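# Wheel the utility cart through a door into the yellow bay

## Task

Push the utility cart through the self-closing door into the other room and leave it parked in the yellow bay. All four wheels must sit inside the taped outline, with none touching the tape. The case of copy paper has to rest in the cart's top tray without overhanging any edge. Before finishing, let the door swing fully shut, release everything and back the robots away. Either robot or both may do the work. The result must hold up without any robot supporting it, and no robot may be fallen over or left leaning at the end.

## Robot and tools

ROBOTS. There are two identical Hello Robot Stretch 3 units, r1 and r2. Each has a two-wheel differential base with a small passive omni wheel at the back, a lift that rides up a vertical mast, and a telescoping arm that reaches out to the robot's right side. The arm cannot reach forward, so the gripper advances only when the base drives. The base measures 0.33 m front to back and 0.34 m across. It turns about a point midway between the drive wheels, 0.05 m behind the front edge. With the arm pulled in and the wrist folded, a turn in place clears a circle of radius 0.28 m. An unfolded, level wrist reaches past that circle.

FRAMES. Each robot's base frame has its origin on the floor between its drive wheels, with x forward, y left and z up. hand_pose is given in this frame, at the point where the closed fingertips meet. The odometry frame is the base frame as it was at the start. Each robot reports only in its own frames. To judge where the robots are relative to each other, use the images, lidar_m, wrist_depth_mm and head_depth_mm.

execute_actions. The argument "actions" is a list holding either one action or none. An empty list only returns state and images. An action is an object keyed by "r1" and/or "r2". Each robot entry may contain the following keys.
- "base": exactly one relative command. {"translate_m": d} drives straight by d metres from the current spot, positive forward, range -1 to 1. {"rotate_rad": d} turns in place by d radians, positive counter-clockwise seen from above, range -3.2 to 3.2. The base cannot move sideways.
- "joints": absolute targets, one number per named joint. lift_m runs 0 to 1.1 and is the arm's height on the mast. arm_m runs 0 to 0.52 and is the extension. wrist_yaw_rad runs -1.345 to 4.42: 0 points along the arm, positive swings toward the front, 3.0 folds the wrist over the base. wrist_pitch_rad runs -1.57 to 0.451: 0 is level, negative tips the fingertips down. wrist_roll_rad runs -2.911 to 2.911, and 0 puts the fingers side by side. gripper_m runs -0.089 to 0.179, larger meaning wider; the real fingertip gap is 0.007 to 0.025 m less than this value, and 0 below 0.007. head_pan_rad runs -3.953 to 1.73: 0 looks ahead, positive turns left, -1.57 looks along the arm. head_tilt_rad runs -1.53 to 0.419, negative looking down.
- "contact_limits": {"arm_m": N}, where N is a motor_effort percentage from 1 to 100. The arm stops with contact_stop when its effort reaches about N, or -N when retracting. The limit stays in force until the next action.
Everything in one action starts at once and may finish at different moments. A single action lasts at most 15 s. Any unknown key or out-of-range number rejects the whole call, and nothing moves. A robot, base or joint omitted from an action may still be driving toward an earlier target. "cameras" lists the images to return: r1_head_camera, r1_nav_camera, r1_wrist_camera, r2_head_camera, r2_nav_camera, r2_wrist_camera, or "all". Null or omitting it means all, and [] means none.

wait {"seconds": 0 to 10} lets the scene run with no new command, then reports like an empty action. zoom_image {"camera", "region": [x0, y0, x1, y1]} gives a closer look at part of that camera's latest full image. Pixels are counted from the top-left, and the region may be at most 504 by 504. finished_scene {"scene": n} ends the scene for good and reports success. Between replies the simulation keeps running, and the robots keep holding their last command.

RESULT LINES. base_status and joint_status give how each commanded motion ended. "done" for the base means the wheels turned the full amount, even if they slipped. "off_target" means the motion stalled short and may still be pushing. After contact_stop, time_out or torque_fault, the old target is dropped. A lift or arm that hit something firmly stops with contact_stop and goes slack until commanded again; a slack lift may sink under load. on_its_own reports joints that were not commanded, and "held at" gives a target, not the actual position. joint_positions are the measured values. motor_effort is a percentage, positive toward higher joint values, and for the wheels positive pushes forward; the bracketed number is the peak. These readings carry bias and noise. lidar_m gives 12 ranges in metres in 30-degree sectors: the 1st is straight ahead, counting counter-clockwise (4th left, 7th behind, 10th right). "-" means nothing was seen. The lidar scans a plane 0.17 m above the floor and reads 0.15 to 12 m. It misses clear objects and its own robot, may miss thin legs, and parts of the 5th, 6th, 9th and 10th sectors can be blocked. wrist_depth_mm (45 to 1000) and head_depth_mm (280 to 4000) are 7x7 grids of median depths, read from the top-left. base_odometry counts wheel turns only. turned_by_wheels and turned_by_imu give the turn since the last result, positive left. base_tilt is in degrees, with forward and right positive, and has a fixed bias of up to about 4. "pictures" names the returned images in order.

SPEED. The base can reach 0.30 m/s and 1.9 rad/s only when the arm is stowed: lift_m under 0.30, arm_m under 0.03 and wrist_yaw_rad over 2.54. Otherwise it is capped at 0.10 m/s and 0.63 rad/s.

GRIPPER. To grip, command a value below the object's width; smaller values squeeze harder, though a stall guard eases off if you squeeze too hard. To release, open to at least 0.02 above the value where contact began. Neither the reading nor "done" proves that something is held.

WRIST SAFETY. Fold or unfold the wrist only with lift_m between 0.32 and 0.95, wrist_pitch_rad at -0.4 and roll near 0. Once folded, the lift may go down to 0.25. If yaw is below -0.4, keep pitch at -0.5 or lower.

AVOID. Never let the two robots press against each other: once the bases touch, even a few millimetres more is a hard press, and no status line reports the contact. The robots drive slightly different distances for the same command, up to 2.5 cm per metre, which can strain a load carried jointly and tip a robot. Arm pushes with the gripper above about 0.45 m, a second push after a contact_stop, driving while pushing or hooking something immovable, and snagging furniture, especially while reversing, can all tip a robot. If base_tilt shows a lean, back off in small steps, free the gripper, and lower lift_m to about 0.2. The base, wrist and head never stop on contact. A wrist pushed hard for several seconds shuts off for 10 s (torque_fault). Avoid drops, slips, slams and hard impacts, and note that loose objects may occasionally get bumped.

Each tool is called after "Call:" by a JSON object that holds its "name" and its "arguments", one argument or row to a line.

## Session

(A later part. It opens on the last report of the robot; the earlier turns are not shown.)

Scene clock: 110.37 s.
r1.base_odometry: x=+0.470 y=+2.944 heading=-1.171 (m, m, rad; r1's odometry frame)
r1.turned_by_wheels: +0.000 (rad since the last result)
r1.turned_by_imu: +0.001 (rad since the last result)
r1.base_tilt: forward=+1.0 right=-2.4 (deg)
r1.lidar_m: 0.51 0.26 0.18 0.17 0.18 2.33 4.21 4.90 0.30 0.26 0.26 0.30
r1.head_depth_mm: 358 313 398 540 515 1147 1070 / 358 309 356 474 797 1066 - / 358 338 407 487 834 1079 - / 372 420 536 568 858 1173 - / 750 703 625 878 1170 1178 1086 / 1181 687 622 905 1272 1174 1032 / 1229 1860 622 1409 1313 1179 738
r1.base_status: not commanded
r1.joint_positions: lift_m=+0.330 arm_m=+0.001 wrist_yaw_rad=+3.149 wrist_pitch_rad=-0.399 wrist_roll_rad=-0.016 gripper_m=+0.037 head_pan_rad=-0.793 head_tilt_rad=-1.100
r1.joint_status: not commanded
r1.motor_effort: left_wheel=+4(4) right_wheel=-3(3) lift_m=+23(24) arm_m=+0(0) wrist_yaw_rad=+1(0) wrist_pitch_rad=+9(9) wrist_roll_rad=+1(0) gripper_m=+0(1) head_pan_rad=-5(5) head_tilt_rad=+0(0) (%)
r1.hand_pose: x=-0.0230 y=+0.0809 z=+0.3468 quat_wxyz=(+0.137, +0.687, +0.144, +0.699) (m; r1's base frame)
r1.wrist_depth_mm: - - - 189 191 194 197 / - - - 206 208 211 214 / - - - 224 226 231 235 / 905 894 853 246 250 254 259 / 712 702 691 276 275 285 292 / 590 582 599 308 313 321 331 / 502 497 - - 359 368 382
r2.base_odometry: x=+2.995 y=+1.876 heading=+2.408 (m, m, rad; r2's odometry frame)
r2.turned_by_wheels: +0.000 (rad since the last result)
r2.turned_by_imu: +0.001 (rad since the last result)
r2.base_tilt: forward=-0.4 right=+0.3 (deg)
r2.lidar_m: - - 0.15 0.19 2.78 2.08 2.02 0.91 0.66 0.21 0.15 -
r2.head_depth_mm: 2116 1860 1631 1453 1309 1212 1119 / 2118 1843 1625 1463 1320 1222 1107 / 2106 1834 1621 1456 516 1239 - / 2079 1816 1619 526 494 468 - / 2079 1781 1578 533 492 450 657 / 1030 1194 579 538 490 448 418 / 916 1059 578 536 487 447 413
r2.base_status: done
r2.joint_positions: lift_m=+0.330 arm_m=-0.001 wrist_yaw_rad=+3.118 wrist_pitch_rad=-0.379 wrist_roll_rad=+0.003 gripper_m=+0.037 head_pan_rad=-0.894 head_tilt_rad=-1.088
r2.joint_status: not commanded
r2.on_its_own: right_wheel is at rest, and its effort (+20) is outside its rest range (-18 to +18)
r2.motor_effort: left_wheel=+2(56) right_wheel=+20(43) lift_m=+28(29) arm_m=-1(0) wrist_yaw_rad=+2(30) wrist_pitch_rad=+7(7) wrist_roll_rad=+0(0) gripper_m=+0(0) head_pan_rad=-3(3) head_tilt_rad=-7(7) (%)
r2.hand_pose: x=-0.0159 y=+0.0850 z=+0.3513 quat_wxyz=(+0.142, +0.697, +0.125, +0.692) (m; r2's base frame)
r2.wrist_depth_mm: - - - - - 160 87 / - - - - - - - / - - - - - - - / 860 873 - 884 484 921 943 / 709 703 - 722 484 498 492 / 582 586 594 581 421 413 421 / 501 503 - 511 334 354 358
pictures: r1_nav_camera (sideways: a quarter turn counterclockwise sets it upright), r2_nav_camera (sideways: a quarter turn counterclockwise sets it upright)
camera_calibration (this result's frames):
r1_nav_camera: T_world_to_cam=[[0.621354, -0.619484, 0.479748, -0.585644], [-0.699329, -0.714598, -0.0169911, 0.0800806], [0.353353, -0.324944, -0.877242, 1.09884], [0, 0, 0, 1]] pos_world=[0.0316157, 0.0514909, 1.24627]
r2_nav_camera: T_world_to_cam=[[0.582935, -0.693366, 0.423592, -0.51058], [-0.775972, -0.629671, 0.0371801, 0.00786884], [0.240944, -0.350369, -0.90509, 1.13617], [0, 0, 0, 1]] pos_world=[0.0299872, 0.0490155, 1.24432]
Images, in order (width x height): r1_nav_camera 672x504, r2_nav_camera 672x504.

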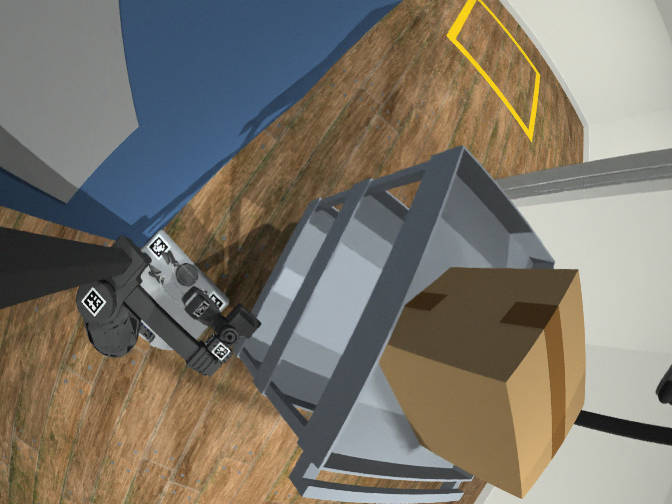

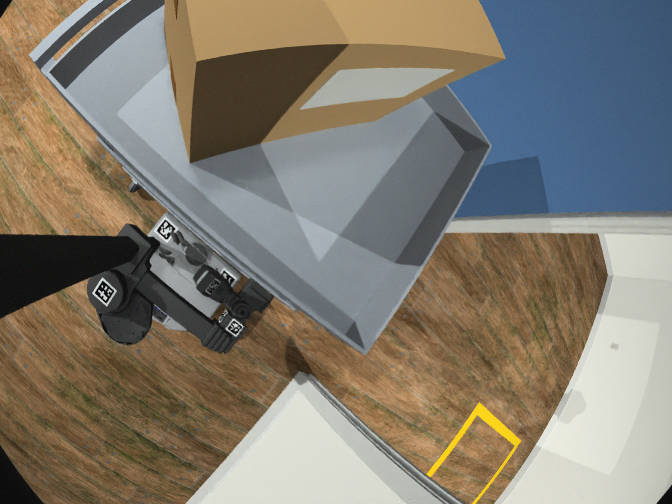

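Call:
{"name": "execute_actions", "arguments": {
  "actions": [
    {"r2":{"base":{"translate_m":-0.25},"joints":{"lift_m":0.26,"head_pan_rad":0}}}
  ],
  "cameras": []
}}

Call:
{"name": "execute_actions", "arguments": {
  "actions": [
    {"r2":{"base":{"rotate_rad":-1.55}}}
  ],
  "cameras": []
}}

Call:
{"name": "execute_actions", "arguments": {
  "actions": [
    {"r2":{"base":{"translate_m":-0.72}}}
  ],
  "cameras": []
}}

Call:
{"name": "execute_actions", "arguments": {
  "actions": [
    {"r2":{"base":{"rotate_rad":1.55}}}
  ],
  "cameras": []
}}

Call:
{"name": "execute_actions", "arguments": {
  "actions": [
    {"r2":{"base":{"translate_m":0.54}}}
  ],
  "cameras": []
}}

Call:
{"name": "execute_actions", "arguments": {
  "actions": [
    {"r2":{"base":{"rotate_rad":-1.6},"joints":{"lift_m":0.33}}}
  ],
  "cameras": []
}}

Call:
{"name": "execute_actions", "arguments": {
  "actions": [
    {"r2":{"base":{"translate_m":0.4}}}
  ],
  "cameras": ["r1_nav_camera","r2_nav_camera"]
}}

Scene clock: 120.40 s.
r1.base_odometry: x=+0.470 y=+2.944 heading=-1.171 (m, m, rad; r1's odometry frame)
r1.turned_by_wheels: +0.000 (rad since the last result)
r1.turned_by_imu: +0.001 (rad since the last result)
r1.base_tilt: forward=+0.8 right=-2.4 (deg)
r1.lidar_m: 0.51 0.26 0.18 0.17 0.18 2.34 4.18 4.90 3.17 0.26 0.26 0.30
r1.head_depth_mm: 358 314 397 540 516 1141 1068 / 358 309 356 474 794 1063 - / 358 337 407 488 833 1081 - / 373 422 535 567 857 1177 - / 750 705 623 874 1164 1178 1088 / 1185 687 625 903 1274 1174 1034 / 1225 1866 623 1413 1308 1175 739
r1.base_status: not commanded
r1.joint_positions: lift_m=+0.330 arm_m=+0.001 wrist_yaw_rad=+3.149 wrist_pitch_rad=-0.399 wrist_roll_rad=-0.016 gripper_m=+0.037 head_pan_rad=-0.793 head_tilt_rad=-1.100
r1.joint_status: not commanded
r1.motor_effort: left_wheel=+4(4) right_wheel=-2(3) lift_m=+24(24) arm_m=+0(0) wrist_yaw_rad=+0(1) wrist_pitch_rad=+8(9) wrist_roll_rad=+0(0) gripper_m=+0(0) head_pan_rad=-5(5) head_tilt_rad=+0(0) (%)
r1.hand_pose: x=-0.0230 y=+0.0809 z=+0.3468 quat_wxyz=(+0.137, +0.687, +0.144, +0.699) (m; r1's base frame)
r1.wrist_depth_mm: - - - 190 191 194 197 / - - - 206 207 211 215 / - - - 224 227 231 235 / 896 876 838 245 250 255 260 / 714 699 692 275 276 284 290 / 593 580 605 308 315 321 332 / 499 499 - - 358 370 381
r2.base_odometry: x=+3.181 y=+1.709 heading=+2.408 (m, m, rad; r2's odometry frame)
r2.turned_by_wheels: +0.000 (rad since the last result)
r2.turned_by_imu: -0.001 (rad since the last result)
r2.base_tilt: forward=-0.3 right=+0.3 (deg)
r2.lidar_m: 0.30 0.31 0.42 5.09 2.44 1.82 1.77 0.90 0.67 0.64 3.71 0.31
r2.head_depth_mm: 1065 655 589 1405 1323 1214 1121 / 739 689 612 681 1295 1203 1120 / 741 686 608 873 1137 1210 - / 611 671 602 872 1104 1202 - / 489 583 602 864 1082 1188 - / 418 482 569 555 1048 1194 1117 / 363 413 507 548 1042 1188 1100
r2.base_status: done
r2.joint_positions: lift_m=+0.260 arm_m=-0.001 wrist_yaw_rad=+3.119 wrist_pitch_rad=-0.379 wrist_roll_rad=+0.003 gripper_m=+0.037 head_pan_rad=-0.007 head_tilt_rad=-1.088
r2.joint_status: all done
r2.motor_effort: left_wheel=-1(13) right_wheel=+2(14) lift_m=+24(23) arm_m=+0(0) wrist_yaw_rad=+1(2) wrist_pitch_rad=+7(7) wrist_roll_rad=+0(0) gripper_m=+1(0) head_pan_rad=+3(39) head_tilt_rad=-7(7) (%)
r2.hand_pose: x=-0.0161 y=+0.0850 z=+0.2816 quat_wxyz=(+0.142, +0.697, +0.126, +0.692) (m; r2's base frame)
r2.wrist_depth_mm: - - - - - - - / - - - - - - - / - - - - - - 443 / 732 747 - 785 778 791 423 / 593 591 - 616 622 632 382 / 496 504 - 521 530 504 490 / 437 - - - 429 443 454
pictures: none
No camera images: the call's "cameras" was empty. Leave "cameras" out to get every camera's image.

Scene clock: 122.57 s.
r1.base_odometry: x=+0.470 y=+2.944 heading=-1.171 (m, m, rad; r1's odometry frame)
r1.turned_by_wheels: +0.000 (rad since the last result)
r1.turned_by_imu: +0.000 (rad since the last result)
r1.base_tilt: forward=+0.9 right=-2.4 (deg)
r1.lidar_m: 0.51 0.26 0.18 0.17 0.18 2.33 4.18 4.90 3.18 0.26 0.26 0.30
r1.head_depth_mm: 358 314 398 540 514 1144 1074 / 358 309 356 474 795 1070 - / 358 338 407 487 833 1085 - / 372 422 537 569 858 1182 - / 750 703 624 873 1161 1179 1090 / 1180 689 624 903 1265 1176 1037 / 1230 1878 622 1408 1297 1175 737
r1.base_status: not commanded
r1.joint_positions: lift_m=+0.330 arm_m=+0.001 wrist_yaw_rad=+3.149 wrist_pitch_rad=-0.399 wrist_roll_rad=-0.016 gripper_m=+0.037 head_pan_rad=-0.793 head_tilt_rad=-1.100
r1.joint_status: not commanded
r1.motor_effort: left_wheel=+4(4) right_wheel=-4(3) lift_m=+24(24) arm_m=+0(0) wrist_yaw_rad=+0(1) wrist_pitch_rad=+9(9) wrist_roll_rad=+0(0) gripper_m=-1(2) head_pan_rad=-5(4) head_tilt_rad=+0(0) (%)
r1.hand_pose: x=-0.0230 y=+0.0809 z=+0.3468 quat_wxyz=(+0.137, +0.687, +0.144, +0.699) (m; r1's base frame)
r1.wrist_depth_mm: - - - 188 191 194 197 / - - - 206 208 211 215 / - - - 224 227 230 235 / 907 867 858 247 250 255 260 / 714 711 701 276 273 285 290 / 589 586 596 306 314 321 330 / 499 496 - - 359 371 383
r2.base_odometry: x=+3.181 y=+1.709 heading=+0.858 (m, m, rad; r2's odometry frame)
r2.turned_by_wheels: -1.550 (rad since the last result)
r2.turned_by_imu: -1.569 (rad since the last result)
r2.base_tilt: forward=-0.4 right=+0.1 (deg)
r2.lidar_m: 0.64 3.78 0.31 0.30 0.31 0.43 5.10 2.42 1.81 1.77 0.88 0.67
r2.head_depth_mm: 631 761 971 1320 1334 1217 1125 / 630 763 970 1336 1333 1208 1115 / 627 764 967 1328 1322 1208 - / 629 762 970 1327 1317 1204 - / 629 760 967 1335 1311 1204 - / 615 821 1570 1441 1303 1200 1112 / 2061 1799 1586 1425 1294 1146 1090
r2.base_status: done
r2.joint_positions: lift_m=+0.260 arm_m=-0.001 wrist_yaw_rad=+3.119 wrist_pitch_rad=-0.379 wrist_roll_rad=+0.003 gripper_m=+0.037 head_pan_rad=-0.007 head_tilt_rad=-1.088
r2.joint_status: not commanded
r2.motor_effort: left_wheel=+4(18) right_wheel=-3(9) lift_m=+23(24) arm_m=-1(0) wrist_yaw_rad=+1(1) wrist_pitch_rad=+7(7) wrist_roll_rad=+0(0) gripper_m=+0(0) head_pan_rad=+2(3) head_tilt_rad=-7(7) (%)
r2.hand_pose: x=-0.0161 y=+0.0849 z=+0.2816 quat_wxyz=(+0.142, +0.697, +0.126, +0.692) (m; r2's base frame)
r2.wrist_depth_mm: - - - - - 971 928 / - - - 774 796 - - / 479 581 - 634 653 493 - / 387 384 - 392 398 395 815 / 434 483 - 566 457 582 636 / 469 498 - 514 489 513 516 / 435 - - - 427 440 447
pictures: none
No camera images: the call's "cameras" was empty. Leave "cameras" out to get every camera's image.

Scene clock: 126.77 s.
r1.base_odometry: x=+0.470 y=+2.944 heading=-1.171 (m, m, rad; r1's odometry frame)
r1.turned_by_wheels: +0.000 (rad since the last result)
r1.turned_by_imu: +0.001 (rad since the last result)
r1.base_tilt: forward=+0.9 right=-2.4 (deg)
r1.lidar_m: 0.51 0.26 0.18 0.17 0.18 2.33 4.23 4.91 1.03 0.26 0.26 0.30
r1.head_depth_mm: 358 314 399 540 514 1150 1076 / 358 309 356 474 797 1061 - / 358 338 407 487 833 1077 - / 372 421 535 568 864 1186 - / 749 702 623 869 1170 1178 1089 / 1181 688 625 905 1261 1172 1035 / 1229 1863 623 1417 1300 1177 738
r1.base_status: not commanded
r1.joint_positions: lift_m=+0.330 arm_m=+0.001 wrist_yaw_rad=+3.149 wrist_pitch_rad=-0.399 wrist_roll_rad=-0.016 gripper_m=+0.037 head_pan_rad=-0.793 head_tilt_rad=-1.100
r1.joint_status: not commanded
r1.motor_effort: left_wheel=+4(4) right_wheel=-3(3) lift_m=+24(24) arm_m=+0(0) wrist_yaw_rad=+1(0) wrist_pitch_rad=+9(9) wrist_roll_rad=+0(0) gripper_m=-1(0) head_pan_rad=-4(4) head_tilt_rad=+0(1) (%)
r1.hand_pose: x=-0.0230 y=+0.0809 z=+0.3468 quat_wxyz=(+0.137, +0.687, +0.144, +0.699) (m; r1's base frame)
r1.wrist_depth_mm: - - - 189 192 195 197 / - - - 207 207 212 215 / - - - 224 227 231 234 / 899 875 844 246 250 255 260 / 703 704 688 278 275 284 292 / 596 584 602 307 315 321 329 / 502 499 - - 359 370 381
r2.base_odometry: x=+2.710 y=+1.164 heading=+0.858 (m, m, rad; r2's odometry frame)
r2.turned_by_wheels: +0.000 (rad since the last result)
r2.turned_by_imu: -0.003 (rad since the last result)
r2.base_tilt: forward=-0.4 right=+0.2 (deg)
r2.lidar_m: 1.36 0.46 0.50 2.98 3.16 4.43 4.40 2.39 1.79 1.74 1.82 1.41
r2.head_depth_mm: 1370 1681 1624 1461 1325 1214 1118 / 1380 1664 1623 1463 1324 1211 1115 / 1370 1667 1628 1452 1322 1205 - / 1371 1680 1609 1451 1311 1207 - / 1366 1703 1605 1441 1308 1193 - / 2067 1799 1596 1440 1296 1191 1115 / 2050 1747 1338 1252 1191 1188 1100
r2.base_status: done
r2.joint_positions: lift_m=+0.260 arm_m=-0.001 wrist_yaw_rad=+3.119 wrist_pitch_rad=-0.379 wrist_roll_rad=+0.003 gripper_m=+0.037 head_pan_rad=-0.007 head_tilt_rad=-1.088
r2.joint_status: not commanded
r2.motor_effort: left_wheel=+4(11) right_wheel=-3(11) lift_m=+24(23) arm_m=-1(1) wrist_yaw_rad=+1(2) wrist_pitch_rad=+7(7) wrist_roll_rad=+0(0) gripper_m=-1(0) head_pan_rad=+3(3) head_tilt_rad=-7(6) (%)
r2.hand_pose: x=-0.0161 y=+0.0849 z=+0.2816 quat_wxyz=(+0.142, +0.697, +0.126, +0.692) (m; r2's base frame)
r2.wrist_depth_mm: - - - - - - - / - - - - - 769 790 / - - - - - 672 689 / 748 747 - 787 792 754 451 / 583 607 - 619 625 620 487 / 499 503 - 519 520 518 488 / 443 - - - 430 444 446
pictures: none
No camera images: the call's "cameras" was empty. Leave "cameras" out to get every camera's image.

Scene clock: 128.93 s.
r1.base_odometry: x=+0.470 y=+2.944 heading=-1.171 (m, m, rad; r1's odometry frame)
r1.turned_by_wheels: +0.000 (rad since the last result)
r1.turned_by_imu: +0.000 (rad since the last result)
r1.base_tilt: forward=+0.8 right=-2.5 (deg)
r1.lidar_m: 0.51 0.26 0.18 0.17 0.18 2.33 4.21 4.88 1.25 0.26 0.26 0.30
r1.head_depth_mm: 358 314 398 541 514 1141 1078 / 359 309 356 475 797 1071 - / 358 337 406 487 834 1085 - / 372 422 536 568 861 1181 - / 751 704 622 874 1175 1169 1086 / 1179 686 624 904 1262 1177 1032 / 1229 1869 622 1413 1303 1171 738
r1.base_status: not commanded
r1.joint_positions: lift_m=+0.330 arm_m=+0.001 wrist_yaw_rad=+3.149 wrist_pitch_rad=-0.399 wrist_roll_rad=-0.016 gripper_m=+0.037 head_pan_rad=-0.793 head_tilt_rad=-1.100
r1.joint_status: not commanded
r1.motor_effort: left_wheel=+4(4) right_wheel=-3(3) lift_m=+24(24) arm_m=+0(0) wrist_yaw_rad=+1(0) wrist_pitch_rad=+9(8) wrist_roll_rad=+0(0) gripper_m=-2(2) head_pan_rad=-5(4) head_tilt_rad=+0(0) (%)
r1.hand_pose: x=-0.0230 y=+0.0809 z=+0.3468 quat_wxyz=(+0.137, +0.687, +0.144, +0.699) (m; r1's base frame)
r1.wrist_depth_mm: - - - 189 191 194 197 / - - - 206 208 211 214 / - - - 224 227 231 236 / 897 897 869 246 251 255 260 / 717 702 693 276 274 285 289 / 587 576 597 307 315 320 329 / 502 500 - - 358 371 381
r2.base_odometry: x=+2.710 y=+1.164 heading=+2.408 (m, m, rad; r2's odometry frame)
r2.turned_by_wheels: +1.550 (rad since the last result)
r2.turned_by_imu: +1.570 (rad since the last result)
r2.base_tilt: forward=-0.4 right=+0.3 (deg)
r2.lidar_m: 2.98 3.12 4.37 4.40 2.41 1.80 1.74 1.82 1.41 1.36 0.47 0.49
r2.head_depth_mm: 1130 1058 1013 951 1176 1216 1117 / 1167 1556 1442 1345 1291 1211 1109 / 2102 1828 1529 1455 1321 1207 - / 2087 1817 1598 1437 1307 1201 - / 2073 1812 1602 1432 1305 1188 - / 2061 1808 1592 1429 1298 1192 1112 / 2040 1783 1593 1429 1290 1187 1101
r2.base_status: done
r2.joint_positions: lift_m=+0.260 arm_m=-0.001 wrist_yaw_rad=+3.119 wrist_pitch_rad=-0.379 wrist_roll_rad=+0.003 gripper_m=+0.037 head_pan_rad=-0.007 head_tilt_rad=-1.088
r2.joint_status: not commanded
r2.motor_effort: left_wheel=-3(13) right_wheel=+3(14) lift_m=+24(24) arm_m=-1(1) wrist_yaw_rad=+2(1) wrist_pitch_rad=+7(7) wrist_roll_rad=+0(1) gripper_m=+0(0) head_pan_rad=+3(3) head_tilt_rad=-7(7) (%)
r2.hand_pose: x=-0.0161 y=+0.0849 z=+0.2816 quat_wxyz=(+0.142, +0.697, +0.126, +0.692) (m; r2's base frame)
r2.wrist_depth_mm: - - - - - - - / - - - - - - - / - - - - - - - / 740 747 - 773 762 784 798 / 592 603 - 625 624 631 642 / 500 504 - 518 528 521 526 / 439 - - - 425 446 445
pictures: none
No camera images: the call's "cameras" was empty. Leave "cameras" out to get every camera's image.

Scene clock: 132.40 s.
r1.base_odometry: x=+0.470 y=+2.944 heading=-1.171 (m, m, rad; r1's odometry frame)
r1.turned_by_wheels: +0.000 (rad since the last result)
r1.turned_by_imu: +0.000 (rad since the last result)
r1.base_tilt: forward=+0.8 right=-2.4 (deg)
r1.lidar_m: 0.51 0.26 0.18 0.17 0.18 2.33 4.19 4.90 0.65 0.26 0.26 0.30
r1.head_depth_mm: 359 314 398 539 515 1141 1078 / 358 309 356 475 795 1070 - / 358 338 407 487 833 1077 - / 372 421 535 568 858 1175 - / 750 706 624 877 1163 1179 1078 / 1178 686 624 900 1257 1178 1028 / 1236 1885 622 1419 1306 1183 740
r1.base_status: not commanded
r1.joint_positions: lift_m=+0.330 arm_m=+0.001 wrist_yaw_rad=+3.149 wrist_pitch_rad=-0.399 wrist_roll_rad=-0.016 gripper_m=+0.037 head_pan_rad=-0.793 head_tilt_rad=-1.100
r1.joint_status: not commanded
r1.motor_effort: left_wheel=+4(4) right_wheel=-3(4) lift_m=+24(24) arm_m=+0(0) wrist_yaw_rad=+0(0) wrist_pitch_rad=+9(9) wrist_roll_rad=+0(0) gripper_m=-1(1) head_pan_rad=-5(5) head_tilt_rad=+0(0) (%)
r1.hand_pose: x=-0.0230 y=+0.0809 z=+0.3468 quat_wxyz=(+0.137, +0.687, +0.144, +0.699) (m; r1's base frame)
r1.wrist_depth_mm: - - - 189 192 194 197 / - - - 206 208 210 214 / - - - 224 228 232 235 / 914 885 861 246 250 254 261 / 713 702 692 276 273 284 291 / 592 588 591 307 314 321 330 / 501 497 - - 358 369 379
r2.base_odometry: x=+2.309 y=+1.526 heading=+2.408 (m, m, rad; r2's odometry frame)
r2.turned_by_wheels: +0.000 (rad since the last result)
r2.turned_by_imu: +0.003 (rad since the last result)
r2.base_tilt: forward=-0.5 right=+0.0 (deg)
r2.lidar_m: 2.47 2.58 3.59 4.39 3.12 2.35 2.27 1.92 0.36 0.35 0.36 0.66
r2.head_depth_mm: 2093 1848 897 1225 1190 1051 1005 / 2115 1849 1583 1279 1212 1210 1117 / 2106 1820 1619 1454 1288 1209 - / 2078 1801 1603 1452 1318 1206 - / 2088 1823 1598 1447 1309 1197 - / 2073 1803 1596 1430 1304 1197 1111 / 2050 1791 1581 1425 1306 1180 1101
r2.base_status: done
r2.joint_positions: lift_m=+0.260 arm_m=-0.001 wrist_yaw_rad=+3.119 wrist_pitch_rad=-0.379 wrist_roll_rad=+0.003 gripper_m=+0.037 head_pan_rad=-0.007 head_tilt_rad=-1.088
r2.joint_status: not commanded
r2.motor_effort: left_wheel=-4(11) right_wheel=+3(9) lift_m=+23(23) arm_m=-1(1) wrist_yaw_rad=+1(0) wrist_pitch_rad=+7(7) wrist_roll_rad=+0(0) gripper_m=+0(0) head_pan_rad=+3(2) head_tilt_rad=-7(6) (%)
r2.hand_pose: x=-0.0161 y=+0.0849 z=+0.2816 quat_wxyz=(+0.142, +0.697, +0.126, +0.692) (m; r2's base frame)
r2.wrist_depth_mm: - - - - - - - / - - - - - - - / - - - - - - - / 742 752 - 775 791 780 808 / 590 600 - 618 621 634 638 / 497 500 - 518 521 524 520 / 437 - - - 425 439 444
pictures: none
No camera images: the call's "cameras" was empty. Leave "cameras" out to get every camera's image.

Scene clock: 135.33 s.
r1.base_odometry: x=+0.470 y=+2.944 heading=-1.171 (m, m, rad; r1's odometry frame)
r1.turned_by_wheels: +0.000 (rad since the last result)
r1.turned_by_imu: +0.000 (rad since the last result)
r1.base_tilt: forward=+0.9 right=-2.5 (deg)
r1.lidar_m: 0.51 0.26 0.18 0.17 0.18 2.33 4.23 0.65 0.63 0.26 0.26 0.30
r1.head_depth_mm: 358 314 398 540 514 1147 1072 / 358 309 356 474 794 1067 - / 358 338 407 487 836 1088 - / 372 422 535 569 861 1172 - / 749 705 624 872 1168 1176 1080 / 1175 688 623 903 1266 1170 1033 / 1233 1869 623 1401 1302 1182 740
r1.base_status: not commanded
r1.joint_positions: lift_m=+0.330 arm_m=+0.001 wrist_yaw_rad=+3.149 wrist_pitch_rad=-0.399 wrist_roll_rad=-0.016 gripper_m=+0.037 head_pan_rad=-0.793 head_tilt_rad=-1.100
r1.joint_status: not commanded
r1.motor_effort: left_wheel=+4(4) right_wheel=-3(2) lift_m=+24(24) arm_m=+0(0) wrist_yaw_rad=+1(0) wrist_pitch_rad=+9(9) wrist_roll_rad=+0(0) gripper_m=-1(1) head_pan_rad=-4(4) head_tilt_rad=+0(0) (%)
r1.hand_pose: x=-0.0230 y=+0.0809 z=+0.3468 quat_wxyz=(+0.137, +0.687, +0.144, +0.699) (m; r1's base frame)
r1.wrist_depth_mm: - - - 189 192 194 198 / - - - 206 208 212 215 / - - - 223 227 231 235 / 896 899 852 245 251 255 259 / 708 712 690 277 274 285 290 / 587 586 601 307 315 321 329 / 503 499 - - 360 371 383
r2.base_odometry: x=+2.309 y=+1.526 heading=+0.808 (m, m, rad; r2's odometry frame)
r2.turned_by_wheels: -1.600 (rad since the last result)
r2.turned_by_imu: -1.623 (rad since the last result)
r2.base_tilt: forward=-0.3 right=+0.2 (deg)
r2.lidar_m: 0.35 0.35 0.66 2.47 2.55 3.45 4.39 3.27 2.38 2.28 1.99 0.36
r2.head_depth_mm: 1426 1630 551 1430 1337 1210 1116 / 738 667 611 812 1335 1209 1117 / 463 617 608 886 1215 1206 - / 388 477 551 884 1186 1201 - / 406 496 569 879 1169 1189 - / 432 534 597 864 1165 1195 1121 / 460 580 596 694 1179 1186 1094
r2.base_status: done
r2.joint_positions: lift_m=+0.330 arm_m=-0.001 wrist_yaw_rad=+3.119 wrist_pitch_rad=-0.379 wrist_roll_rad=+0.003 gripper_m=+0.037 head_pan_rad=-0.007 head_tilt_rad=-1.088
r2.joint_status: all done
r2.motor_effort: left_wheel=+4(14) right_wheel=-3(9) lift_m=+29(31) arm_m=-1(1) wrist_yaw_rad=+2(1) wrist_pitch_rad=+7(7) wrist_roll_rad=+0(0) gripper_m=+0(0) head_pan_rad=+2(1) head_tilt_rad=-7(6) (%)
r2.hand_pose: x=-0.0161 y=+0.0849 z=+0.3513 quat_wxyz=(+0.142, +0.697, +0.126, +0.692) (m; r2's base frame)
r2.wrist_depth_mm: - - - - - - 628 / - - - - - - 667 / - - - - - 774 722 / 867 876 - 900 852 605 629 / 693 710 - 716 685 521 505 / 577 590 591 608 614 565 530 / 501 503 - 517 498 523 507
pictures: none
No camera images: the call's "cameras" was empty. Leave "cameras" out to get every camera's image.

Scene clock: 140.37 s.
r1.base_odometry: x=+0.470 y=+2.944 heading=-1.171 (m, m, rad; r1's odometry frame)
r1.turned_by_wheels: +0.000 (rad since the last result)
r1.turned_by_imu: +0.001 (rad since the last result)
r1.base_tilt: forward=+0.8 right=-2.4 (deg)
r1.lidar_m: 0.52 0.26 0.18 0.17 0.18 2.33 4.18 4.91 3.15 0.25 0.25 0.29
r1.head_depth_mm: 369 438 589 548 683 1062 1072 / 359 402 533 549 671 1147 - / 358 371 480 548 818 1081 - / 359 344 436 536 855 1173 - / 359 362 504 871 1174 1172 1089 / 390 613 623 918 1264 1171 1032 / 1136 704 636 946 1301 1185 736
r1.base_status: not commanded
r1.joint_positions: lift_m=+0.330 arm_m=+0.001 wrist_yaw_rad=+3.149 wrist_pitch_rad=-0.399 wrist_roll_rad=-0.016 gripper_m=+0.037 head_pan_rad=-0.793 head_tilt_rad=-1.100
r1.joint_status: not commanded
r1.motor_effort: left_wheel=+4(4) right_wheel=-4(3) lift_m=+24(24) arm_m=+0(0) wrist_yaw_rad=+1(1) wrist_pitch_rad=+9(9) wrist_roll_rad=+0(0) gripper_m=-1(0) head_pan_rad=-5(4) head_tilt_rad=+0(0) (%)
r1.hand_pose: x=-0.0230 y=+0.0809 z=+0.3468 quat_wxyz=(+0.137, +0.687, +0.144, +0.699) (m; r1's base frame)
r1.wrist_depth_mm: - - - 189 192 194 197 / - - - 206 208 211 215 / - - - 224 228 231 235 / 895 884 869 246 250 255 259 / 712 697 697 275 274 286 290 / 589 579 597 310 314 321 330 / 499 498 - - 359 370 382
r2.base_odometry: x=+2.585 y=+1.815 heading=+0.808 (m, m, rad; r2's odometry frame)
r2.turned_by_wheels: +0.000 (rad since the last result)
r2.turned_by_imu: +0.005 (rad since the last result)
r2.base_tilt: forward=-0.4 right=+0.2 (deg)
r2.lidar_m: - - 0.15 0.19 2.56 3.48 4.77 3.24 2.36 2.28 0.15 -
r2.head_depth_mm: 977 307 1390 519 491 464 1089 / 2113 295 448 540 497 460 358 / 330 293 - - 488 453 353 / 328 292 - - 329 446 351 / 325 292 - - 360 449 348 / 323 290 - - 446 446 349 / 321 288 - 333 476 447 391
r2.base_status: translate_m off_target (by the wheels' count: +0.3997 of +0.4000)
r2.joint_positions: lift_m=+0.330 arm_m=-0.001 wrist_yaw_rad=+3.120 wrist_pitch_rad=-0.379 wrist_roll_rad=+0.003 gripper_m=+0.037 head_pan_rad=-0.006 head_tilt_rad=-1.090
r2.joint_status: not commanded
r2.on_its_own: left_wheel is at rest, and its effort (+60) is outside its rest range (-18 to +18); right_wheel is at rest, and its effort (+35) is outside its rest range (-18 to +18)
r2.motor_effort: left_wheel=+60(93) right_wheel=+35(36) lift_m=+28(29) arm_m=-1(1) wrist_yaw_rad=+1(1) wrist_pitch_rad=+7(7) wrist_roll_rad=+0(1) gripper_m=+0(0) head_pan_rad=+2(3) head_tilt_rad=-5(7) (%)
r2.hand_pose: x=-0.0162 y=+0.0849 z=+0.3514 quat_wxyz=(+0.141, +0.697, +0.126, +0.692) (m; r2's base frame)
r2.wrist_depth_mm: - - - - 309 149 88 / - - - - 389 640 627 / - - - 735 699 692 675 / 861 884 - 594 567 762 727 / 701 698 - 498 420 737 747 / 584 581 592 524 388 386 395 / 503 511 - 518 333 356 355
pictures: r1_nav_camera (sideways: a quarter turn counterclockwise sets it upright), r2_nav_camera (sideways: a quarter turn counterclockwise sets it upright)
camera_calibration (this result's frames):
r1_nav_camera: T_world_to_cam=[[0.621354, -0.619484, 0.479748, -0.585644], [-0.699329, -0.714598, -0.0169911, 0.0800806], [0.353353, -0.324944, -0.877242, 1.09884], [0, 0, 0, 1]] pos_world=[0.0316157, 0.0514909, 1.24627]
r2_nav_camera: T_world_to_cam=[[0.906818, 0.014968, 0.421256, -0.509514], [-0.000770769, -0.999309, 0.0371664, 0.00315801], [0.421522, -0.0340279, -0.90618, 1.13649], [0, 0, 0, 1]] pos_world=[-0.0170149, 0.0494544, 1.24438]
Images, in order (width x height): r1_nav_camera 672x504, r2_nav_camera 672x504.

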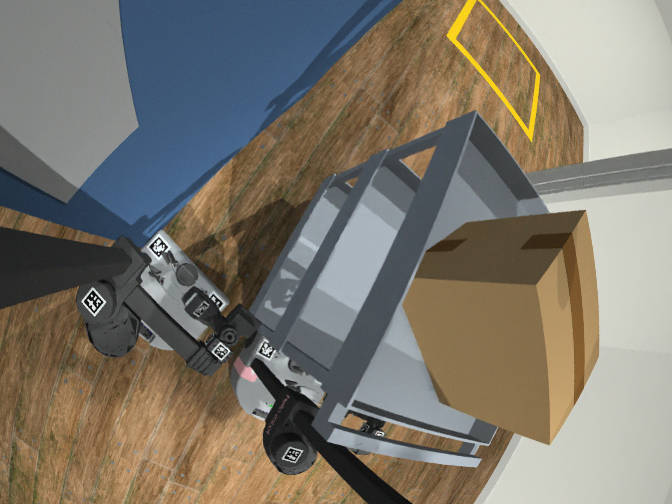

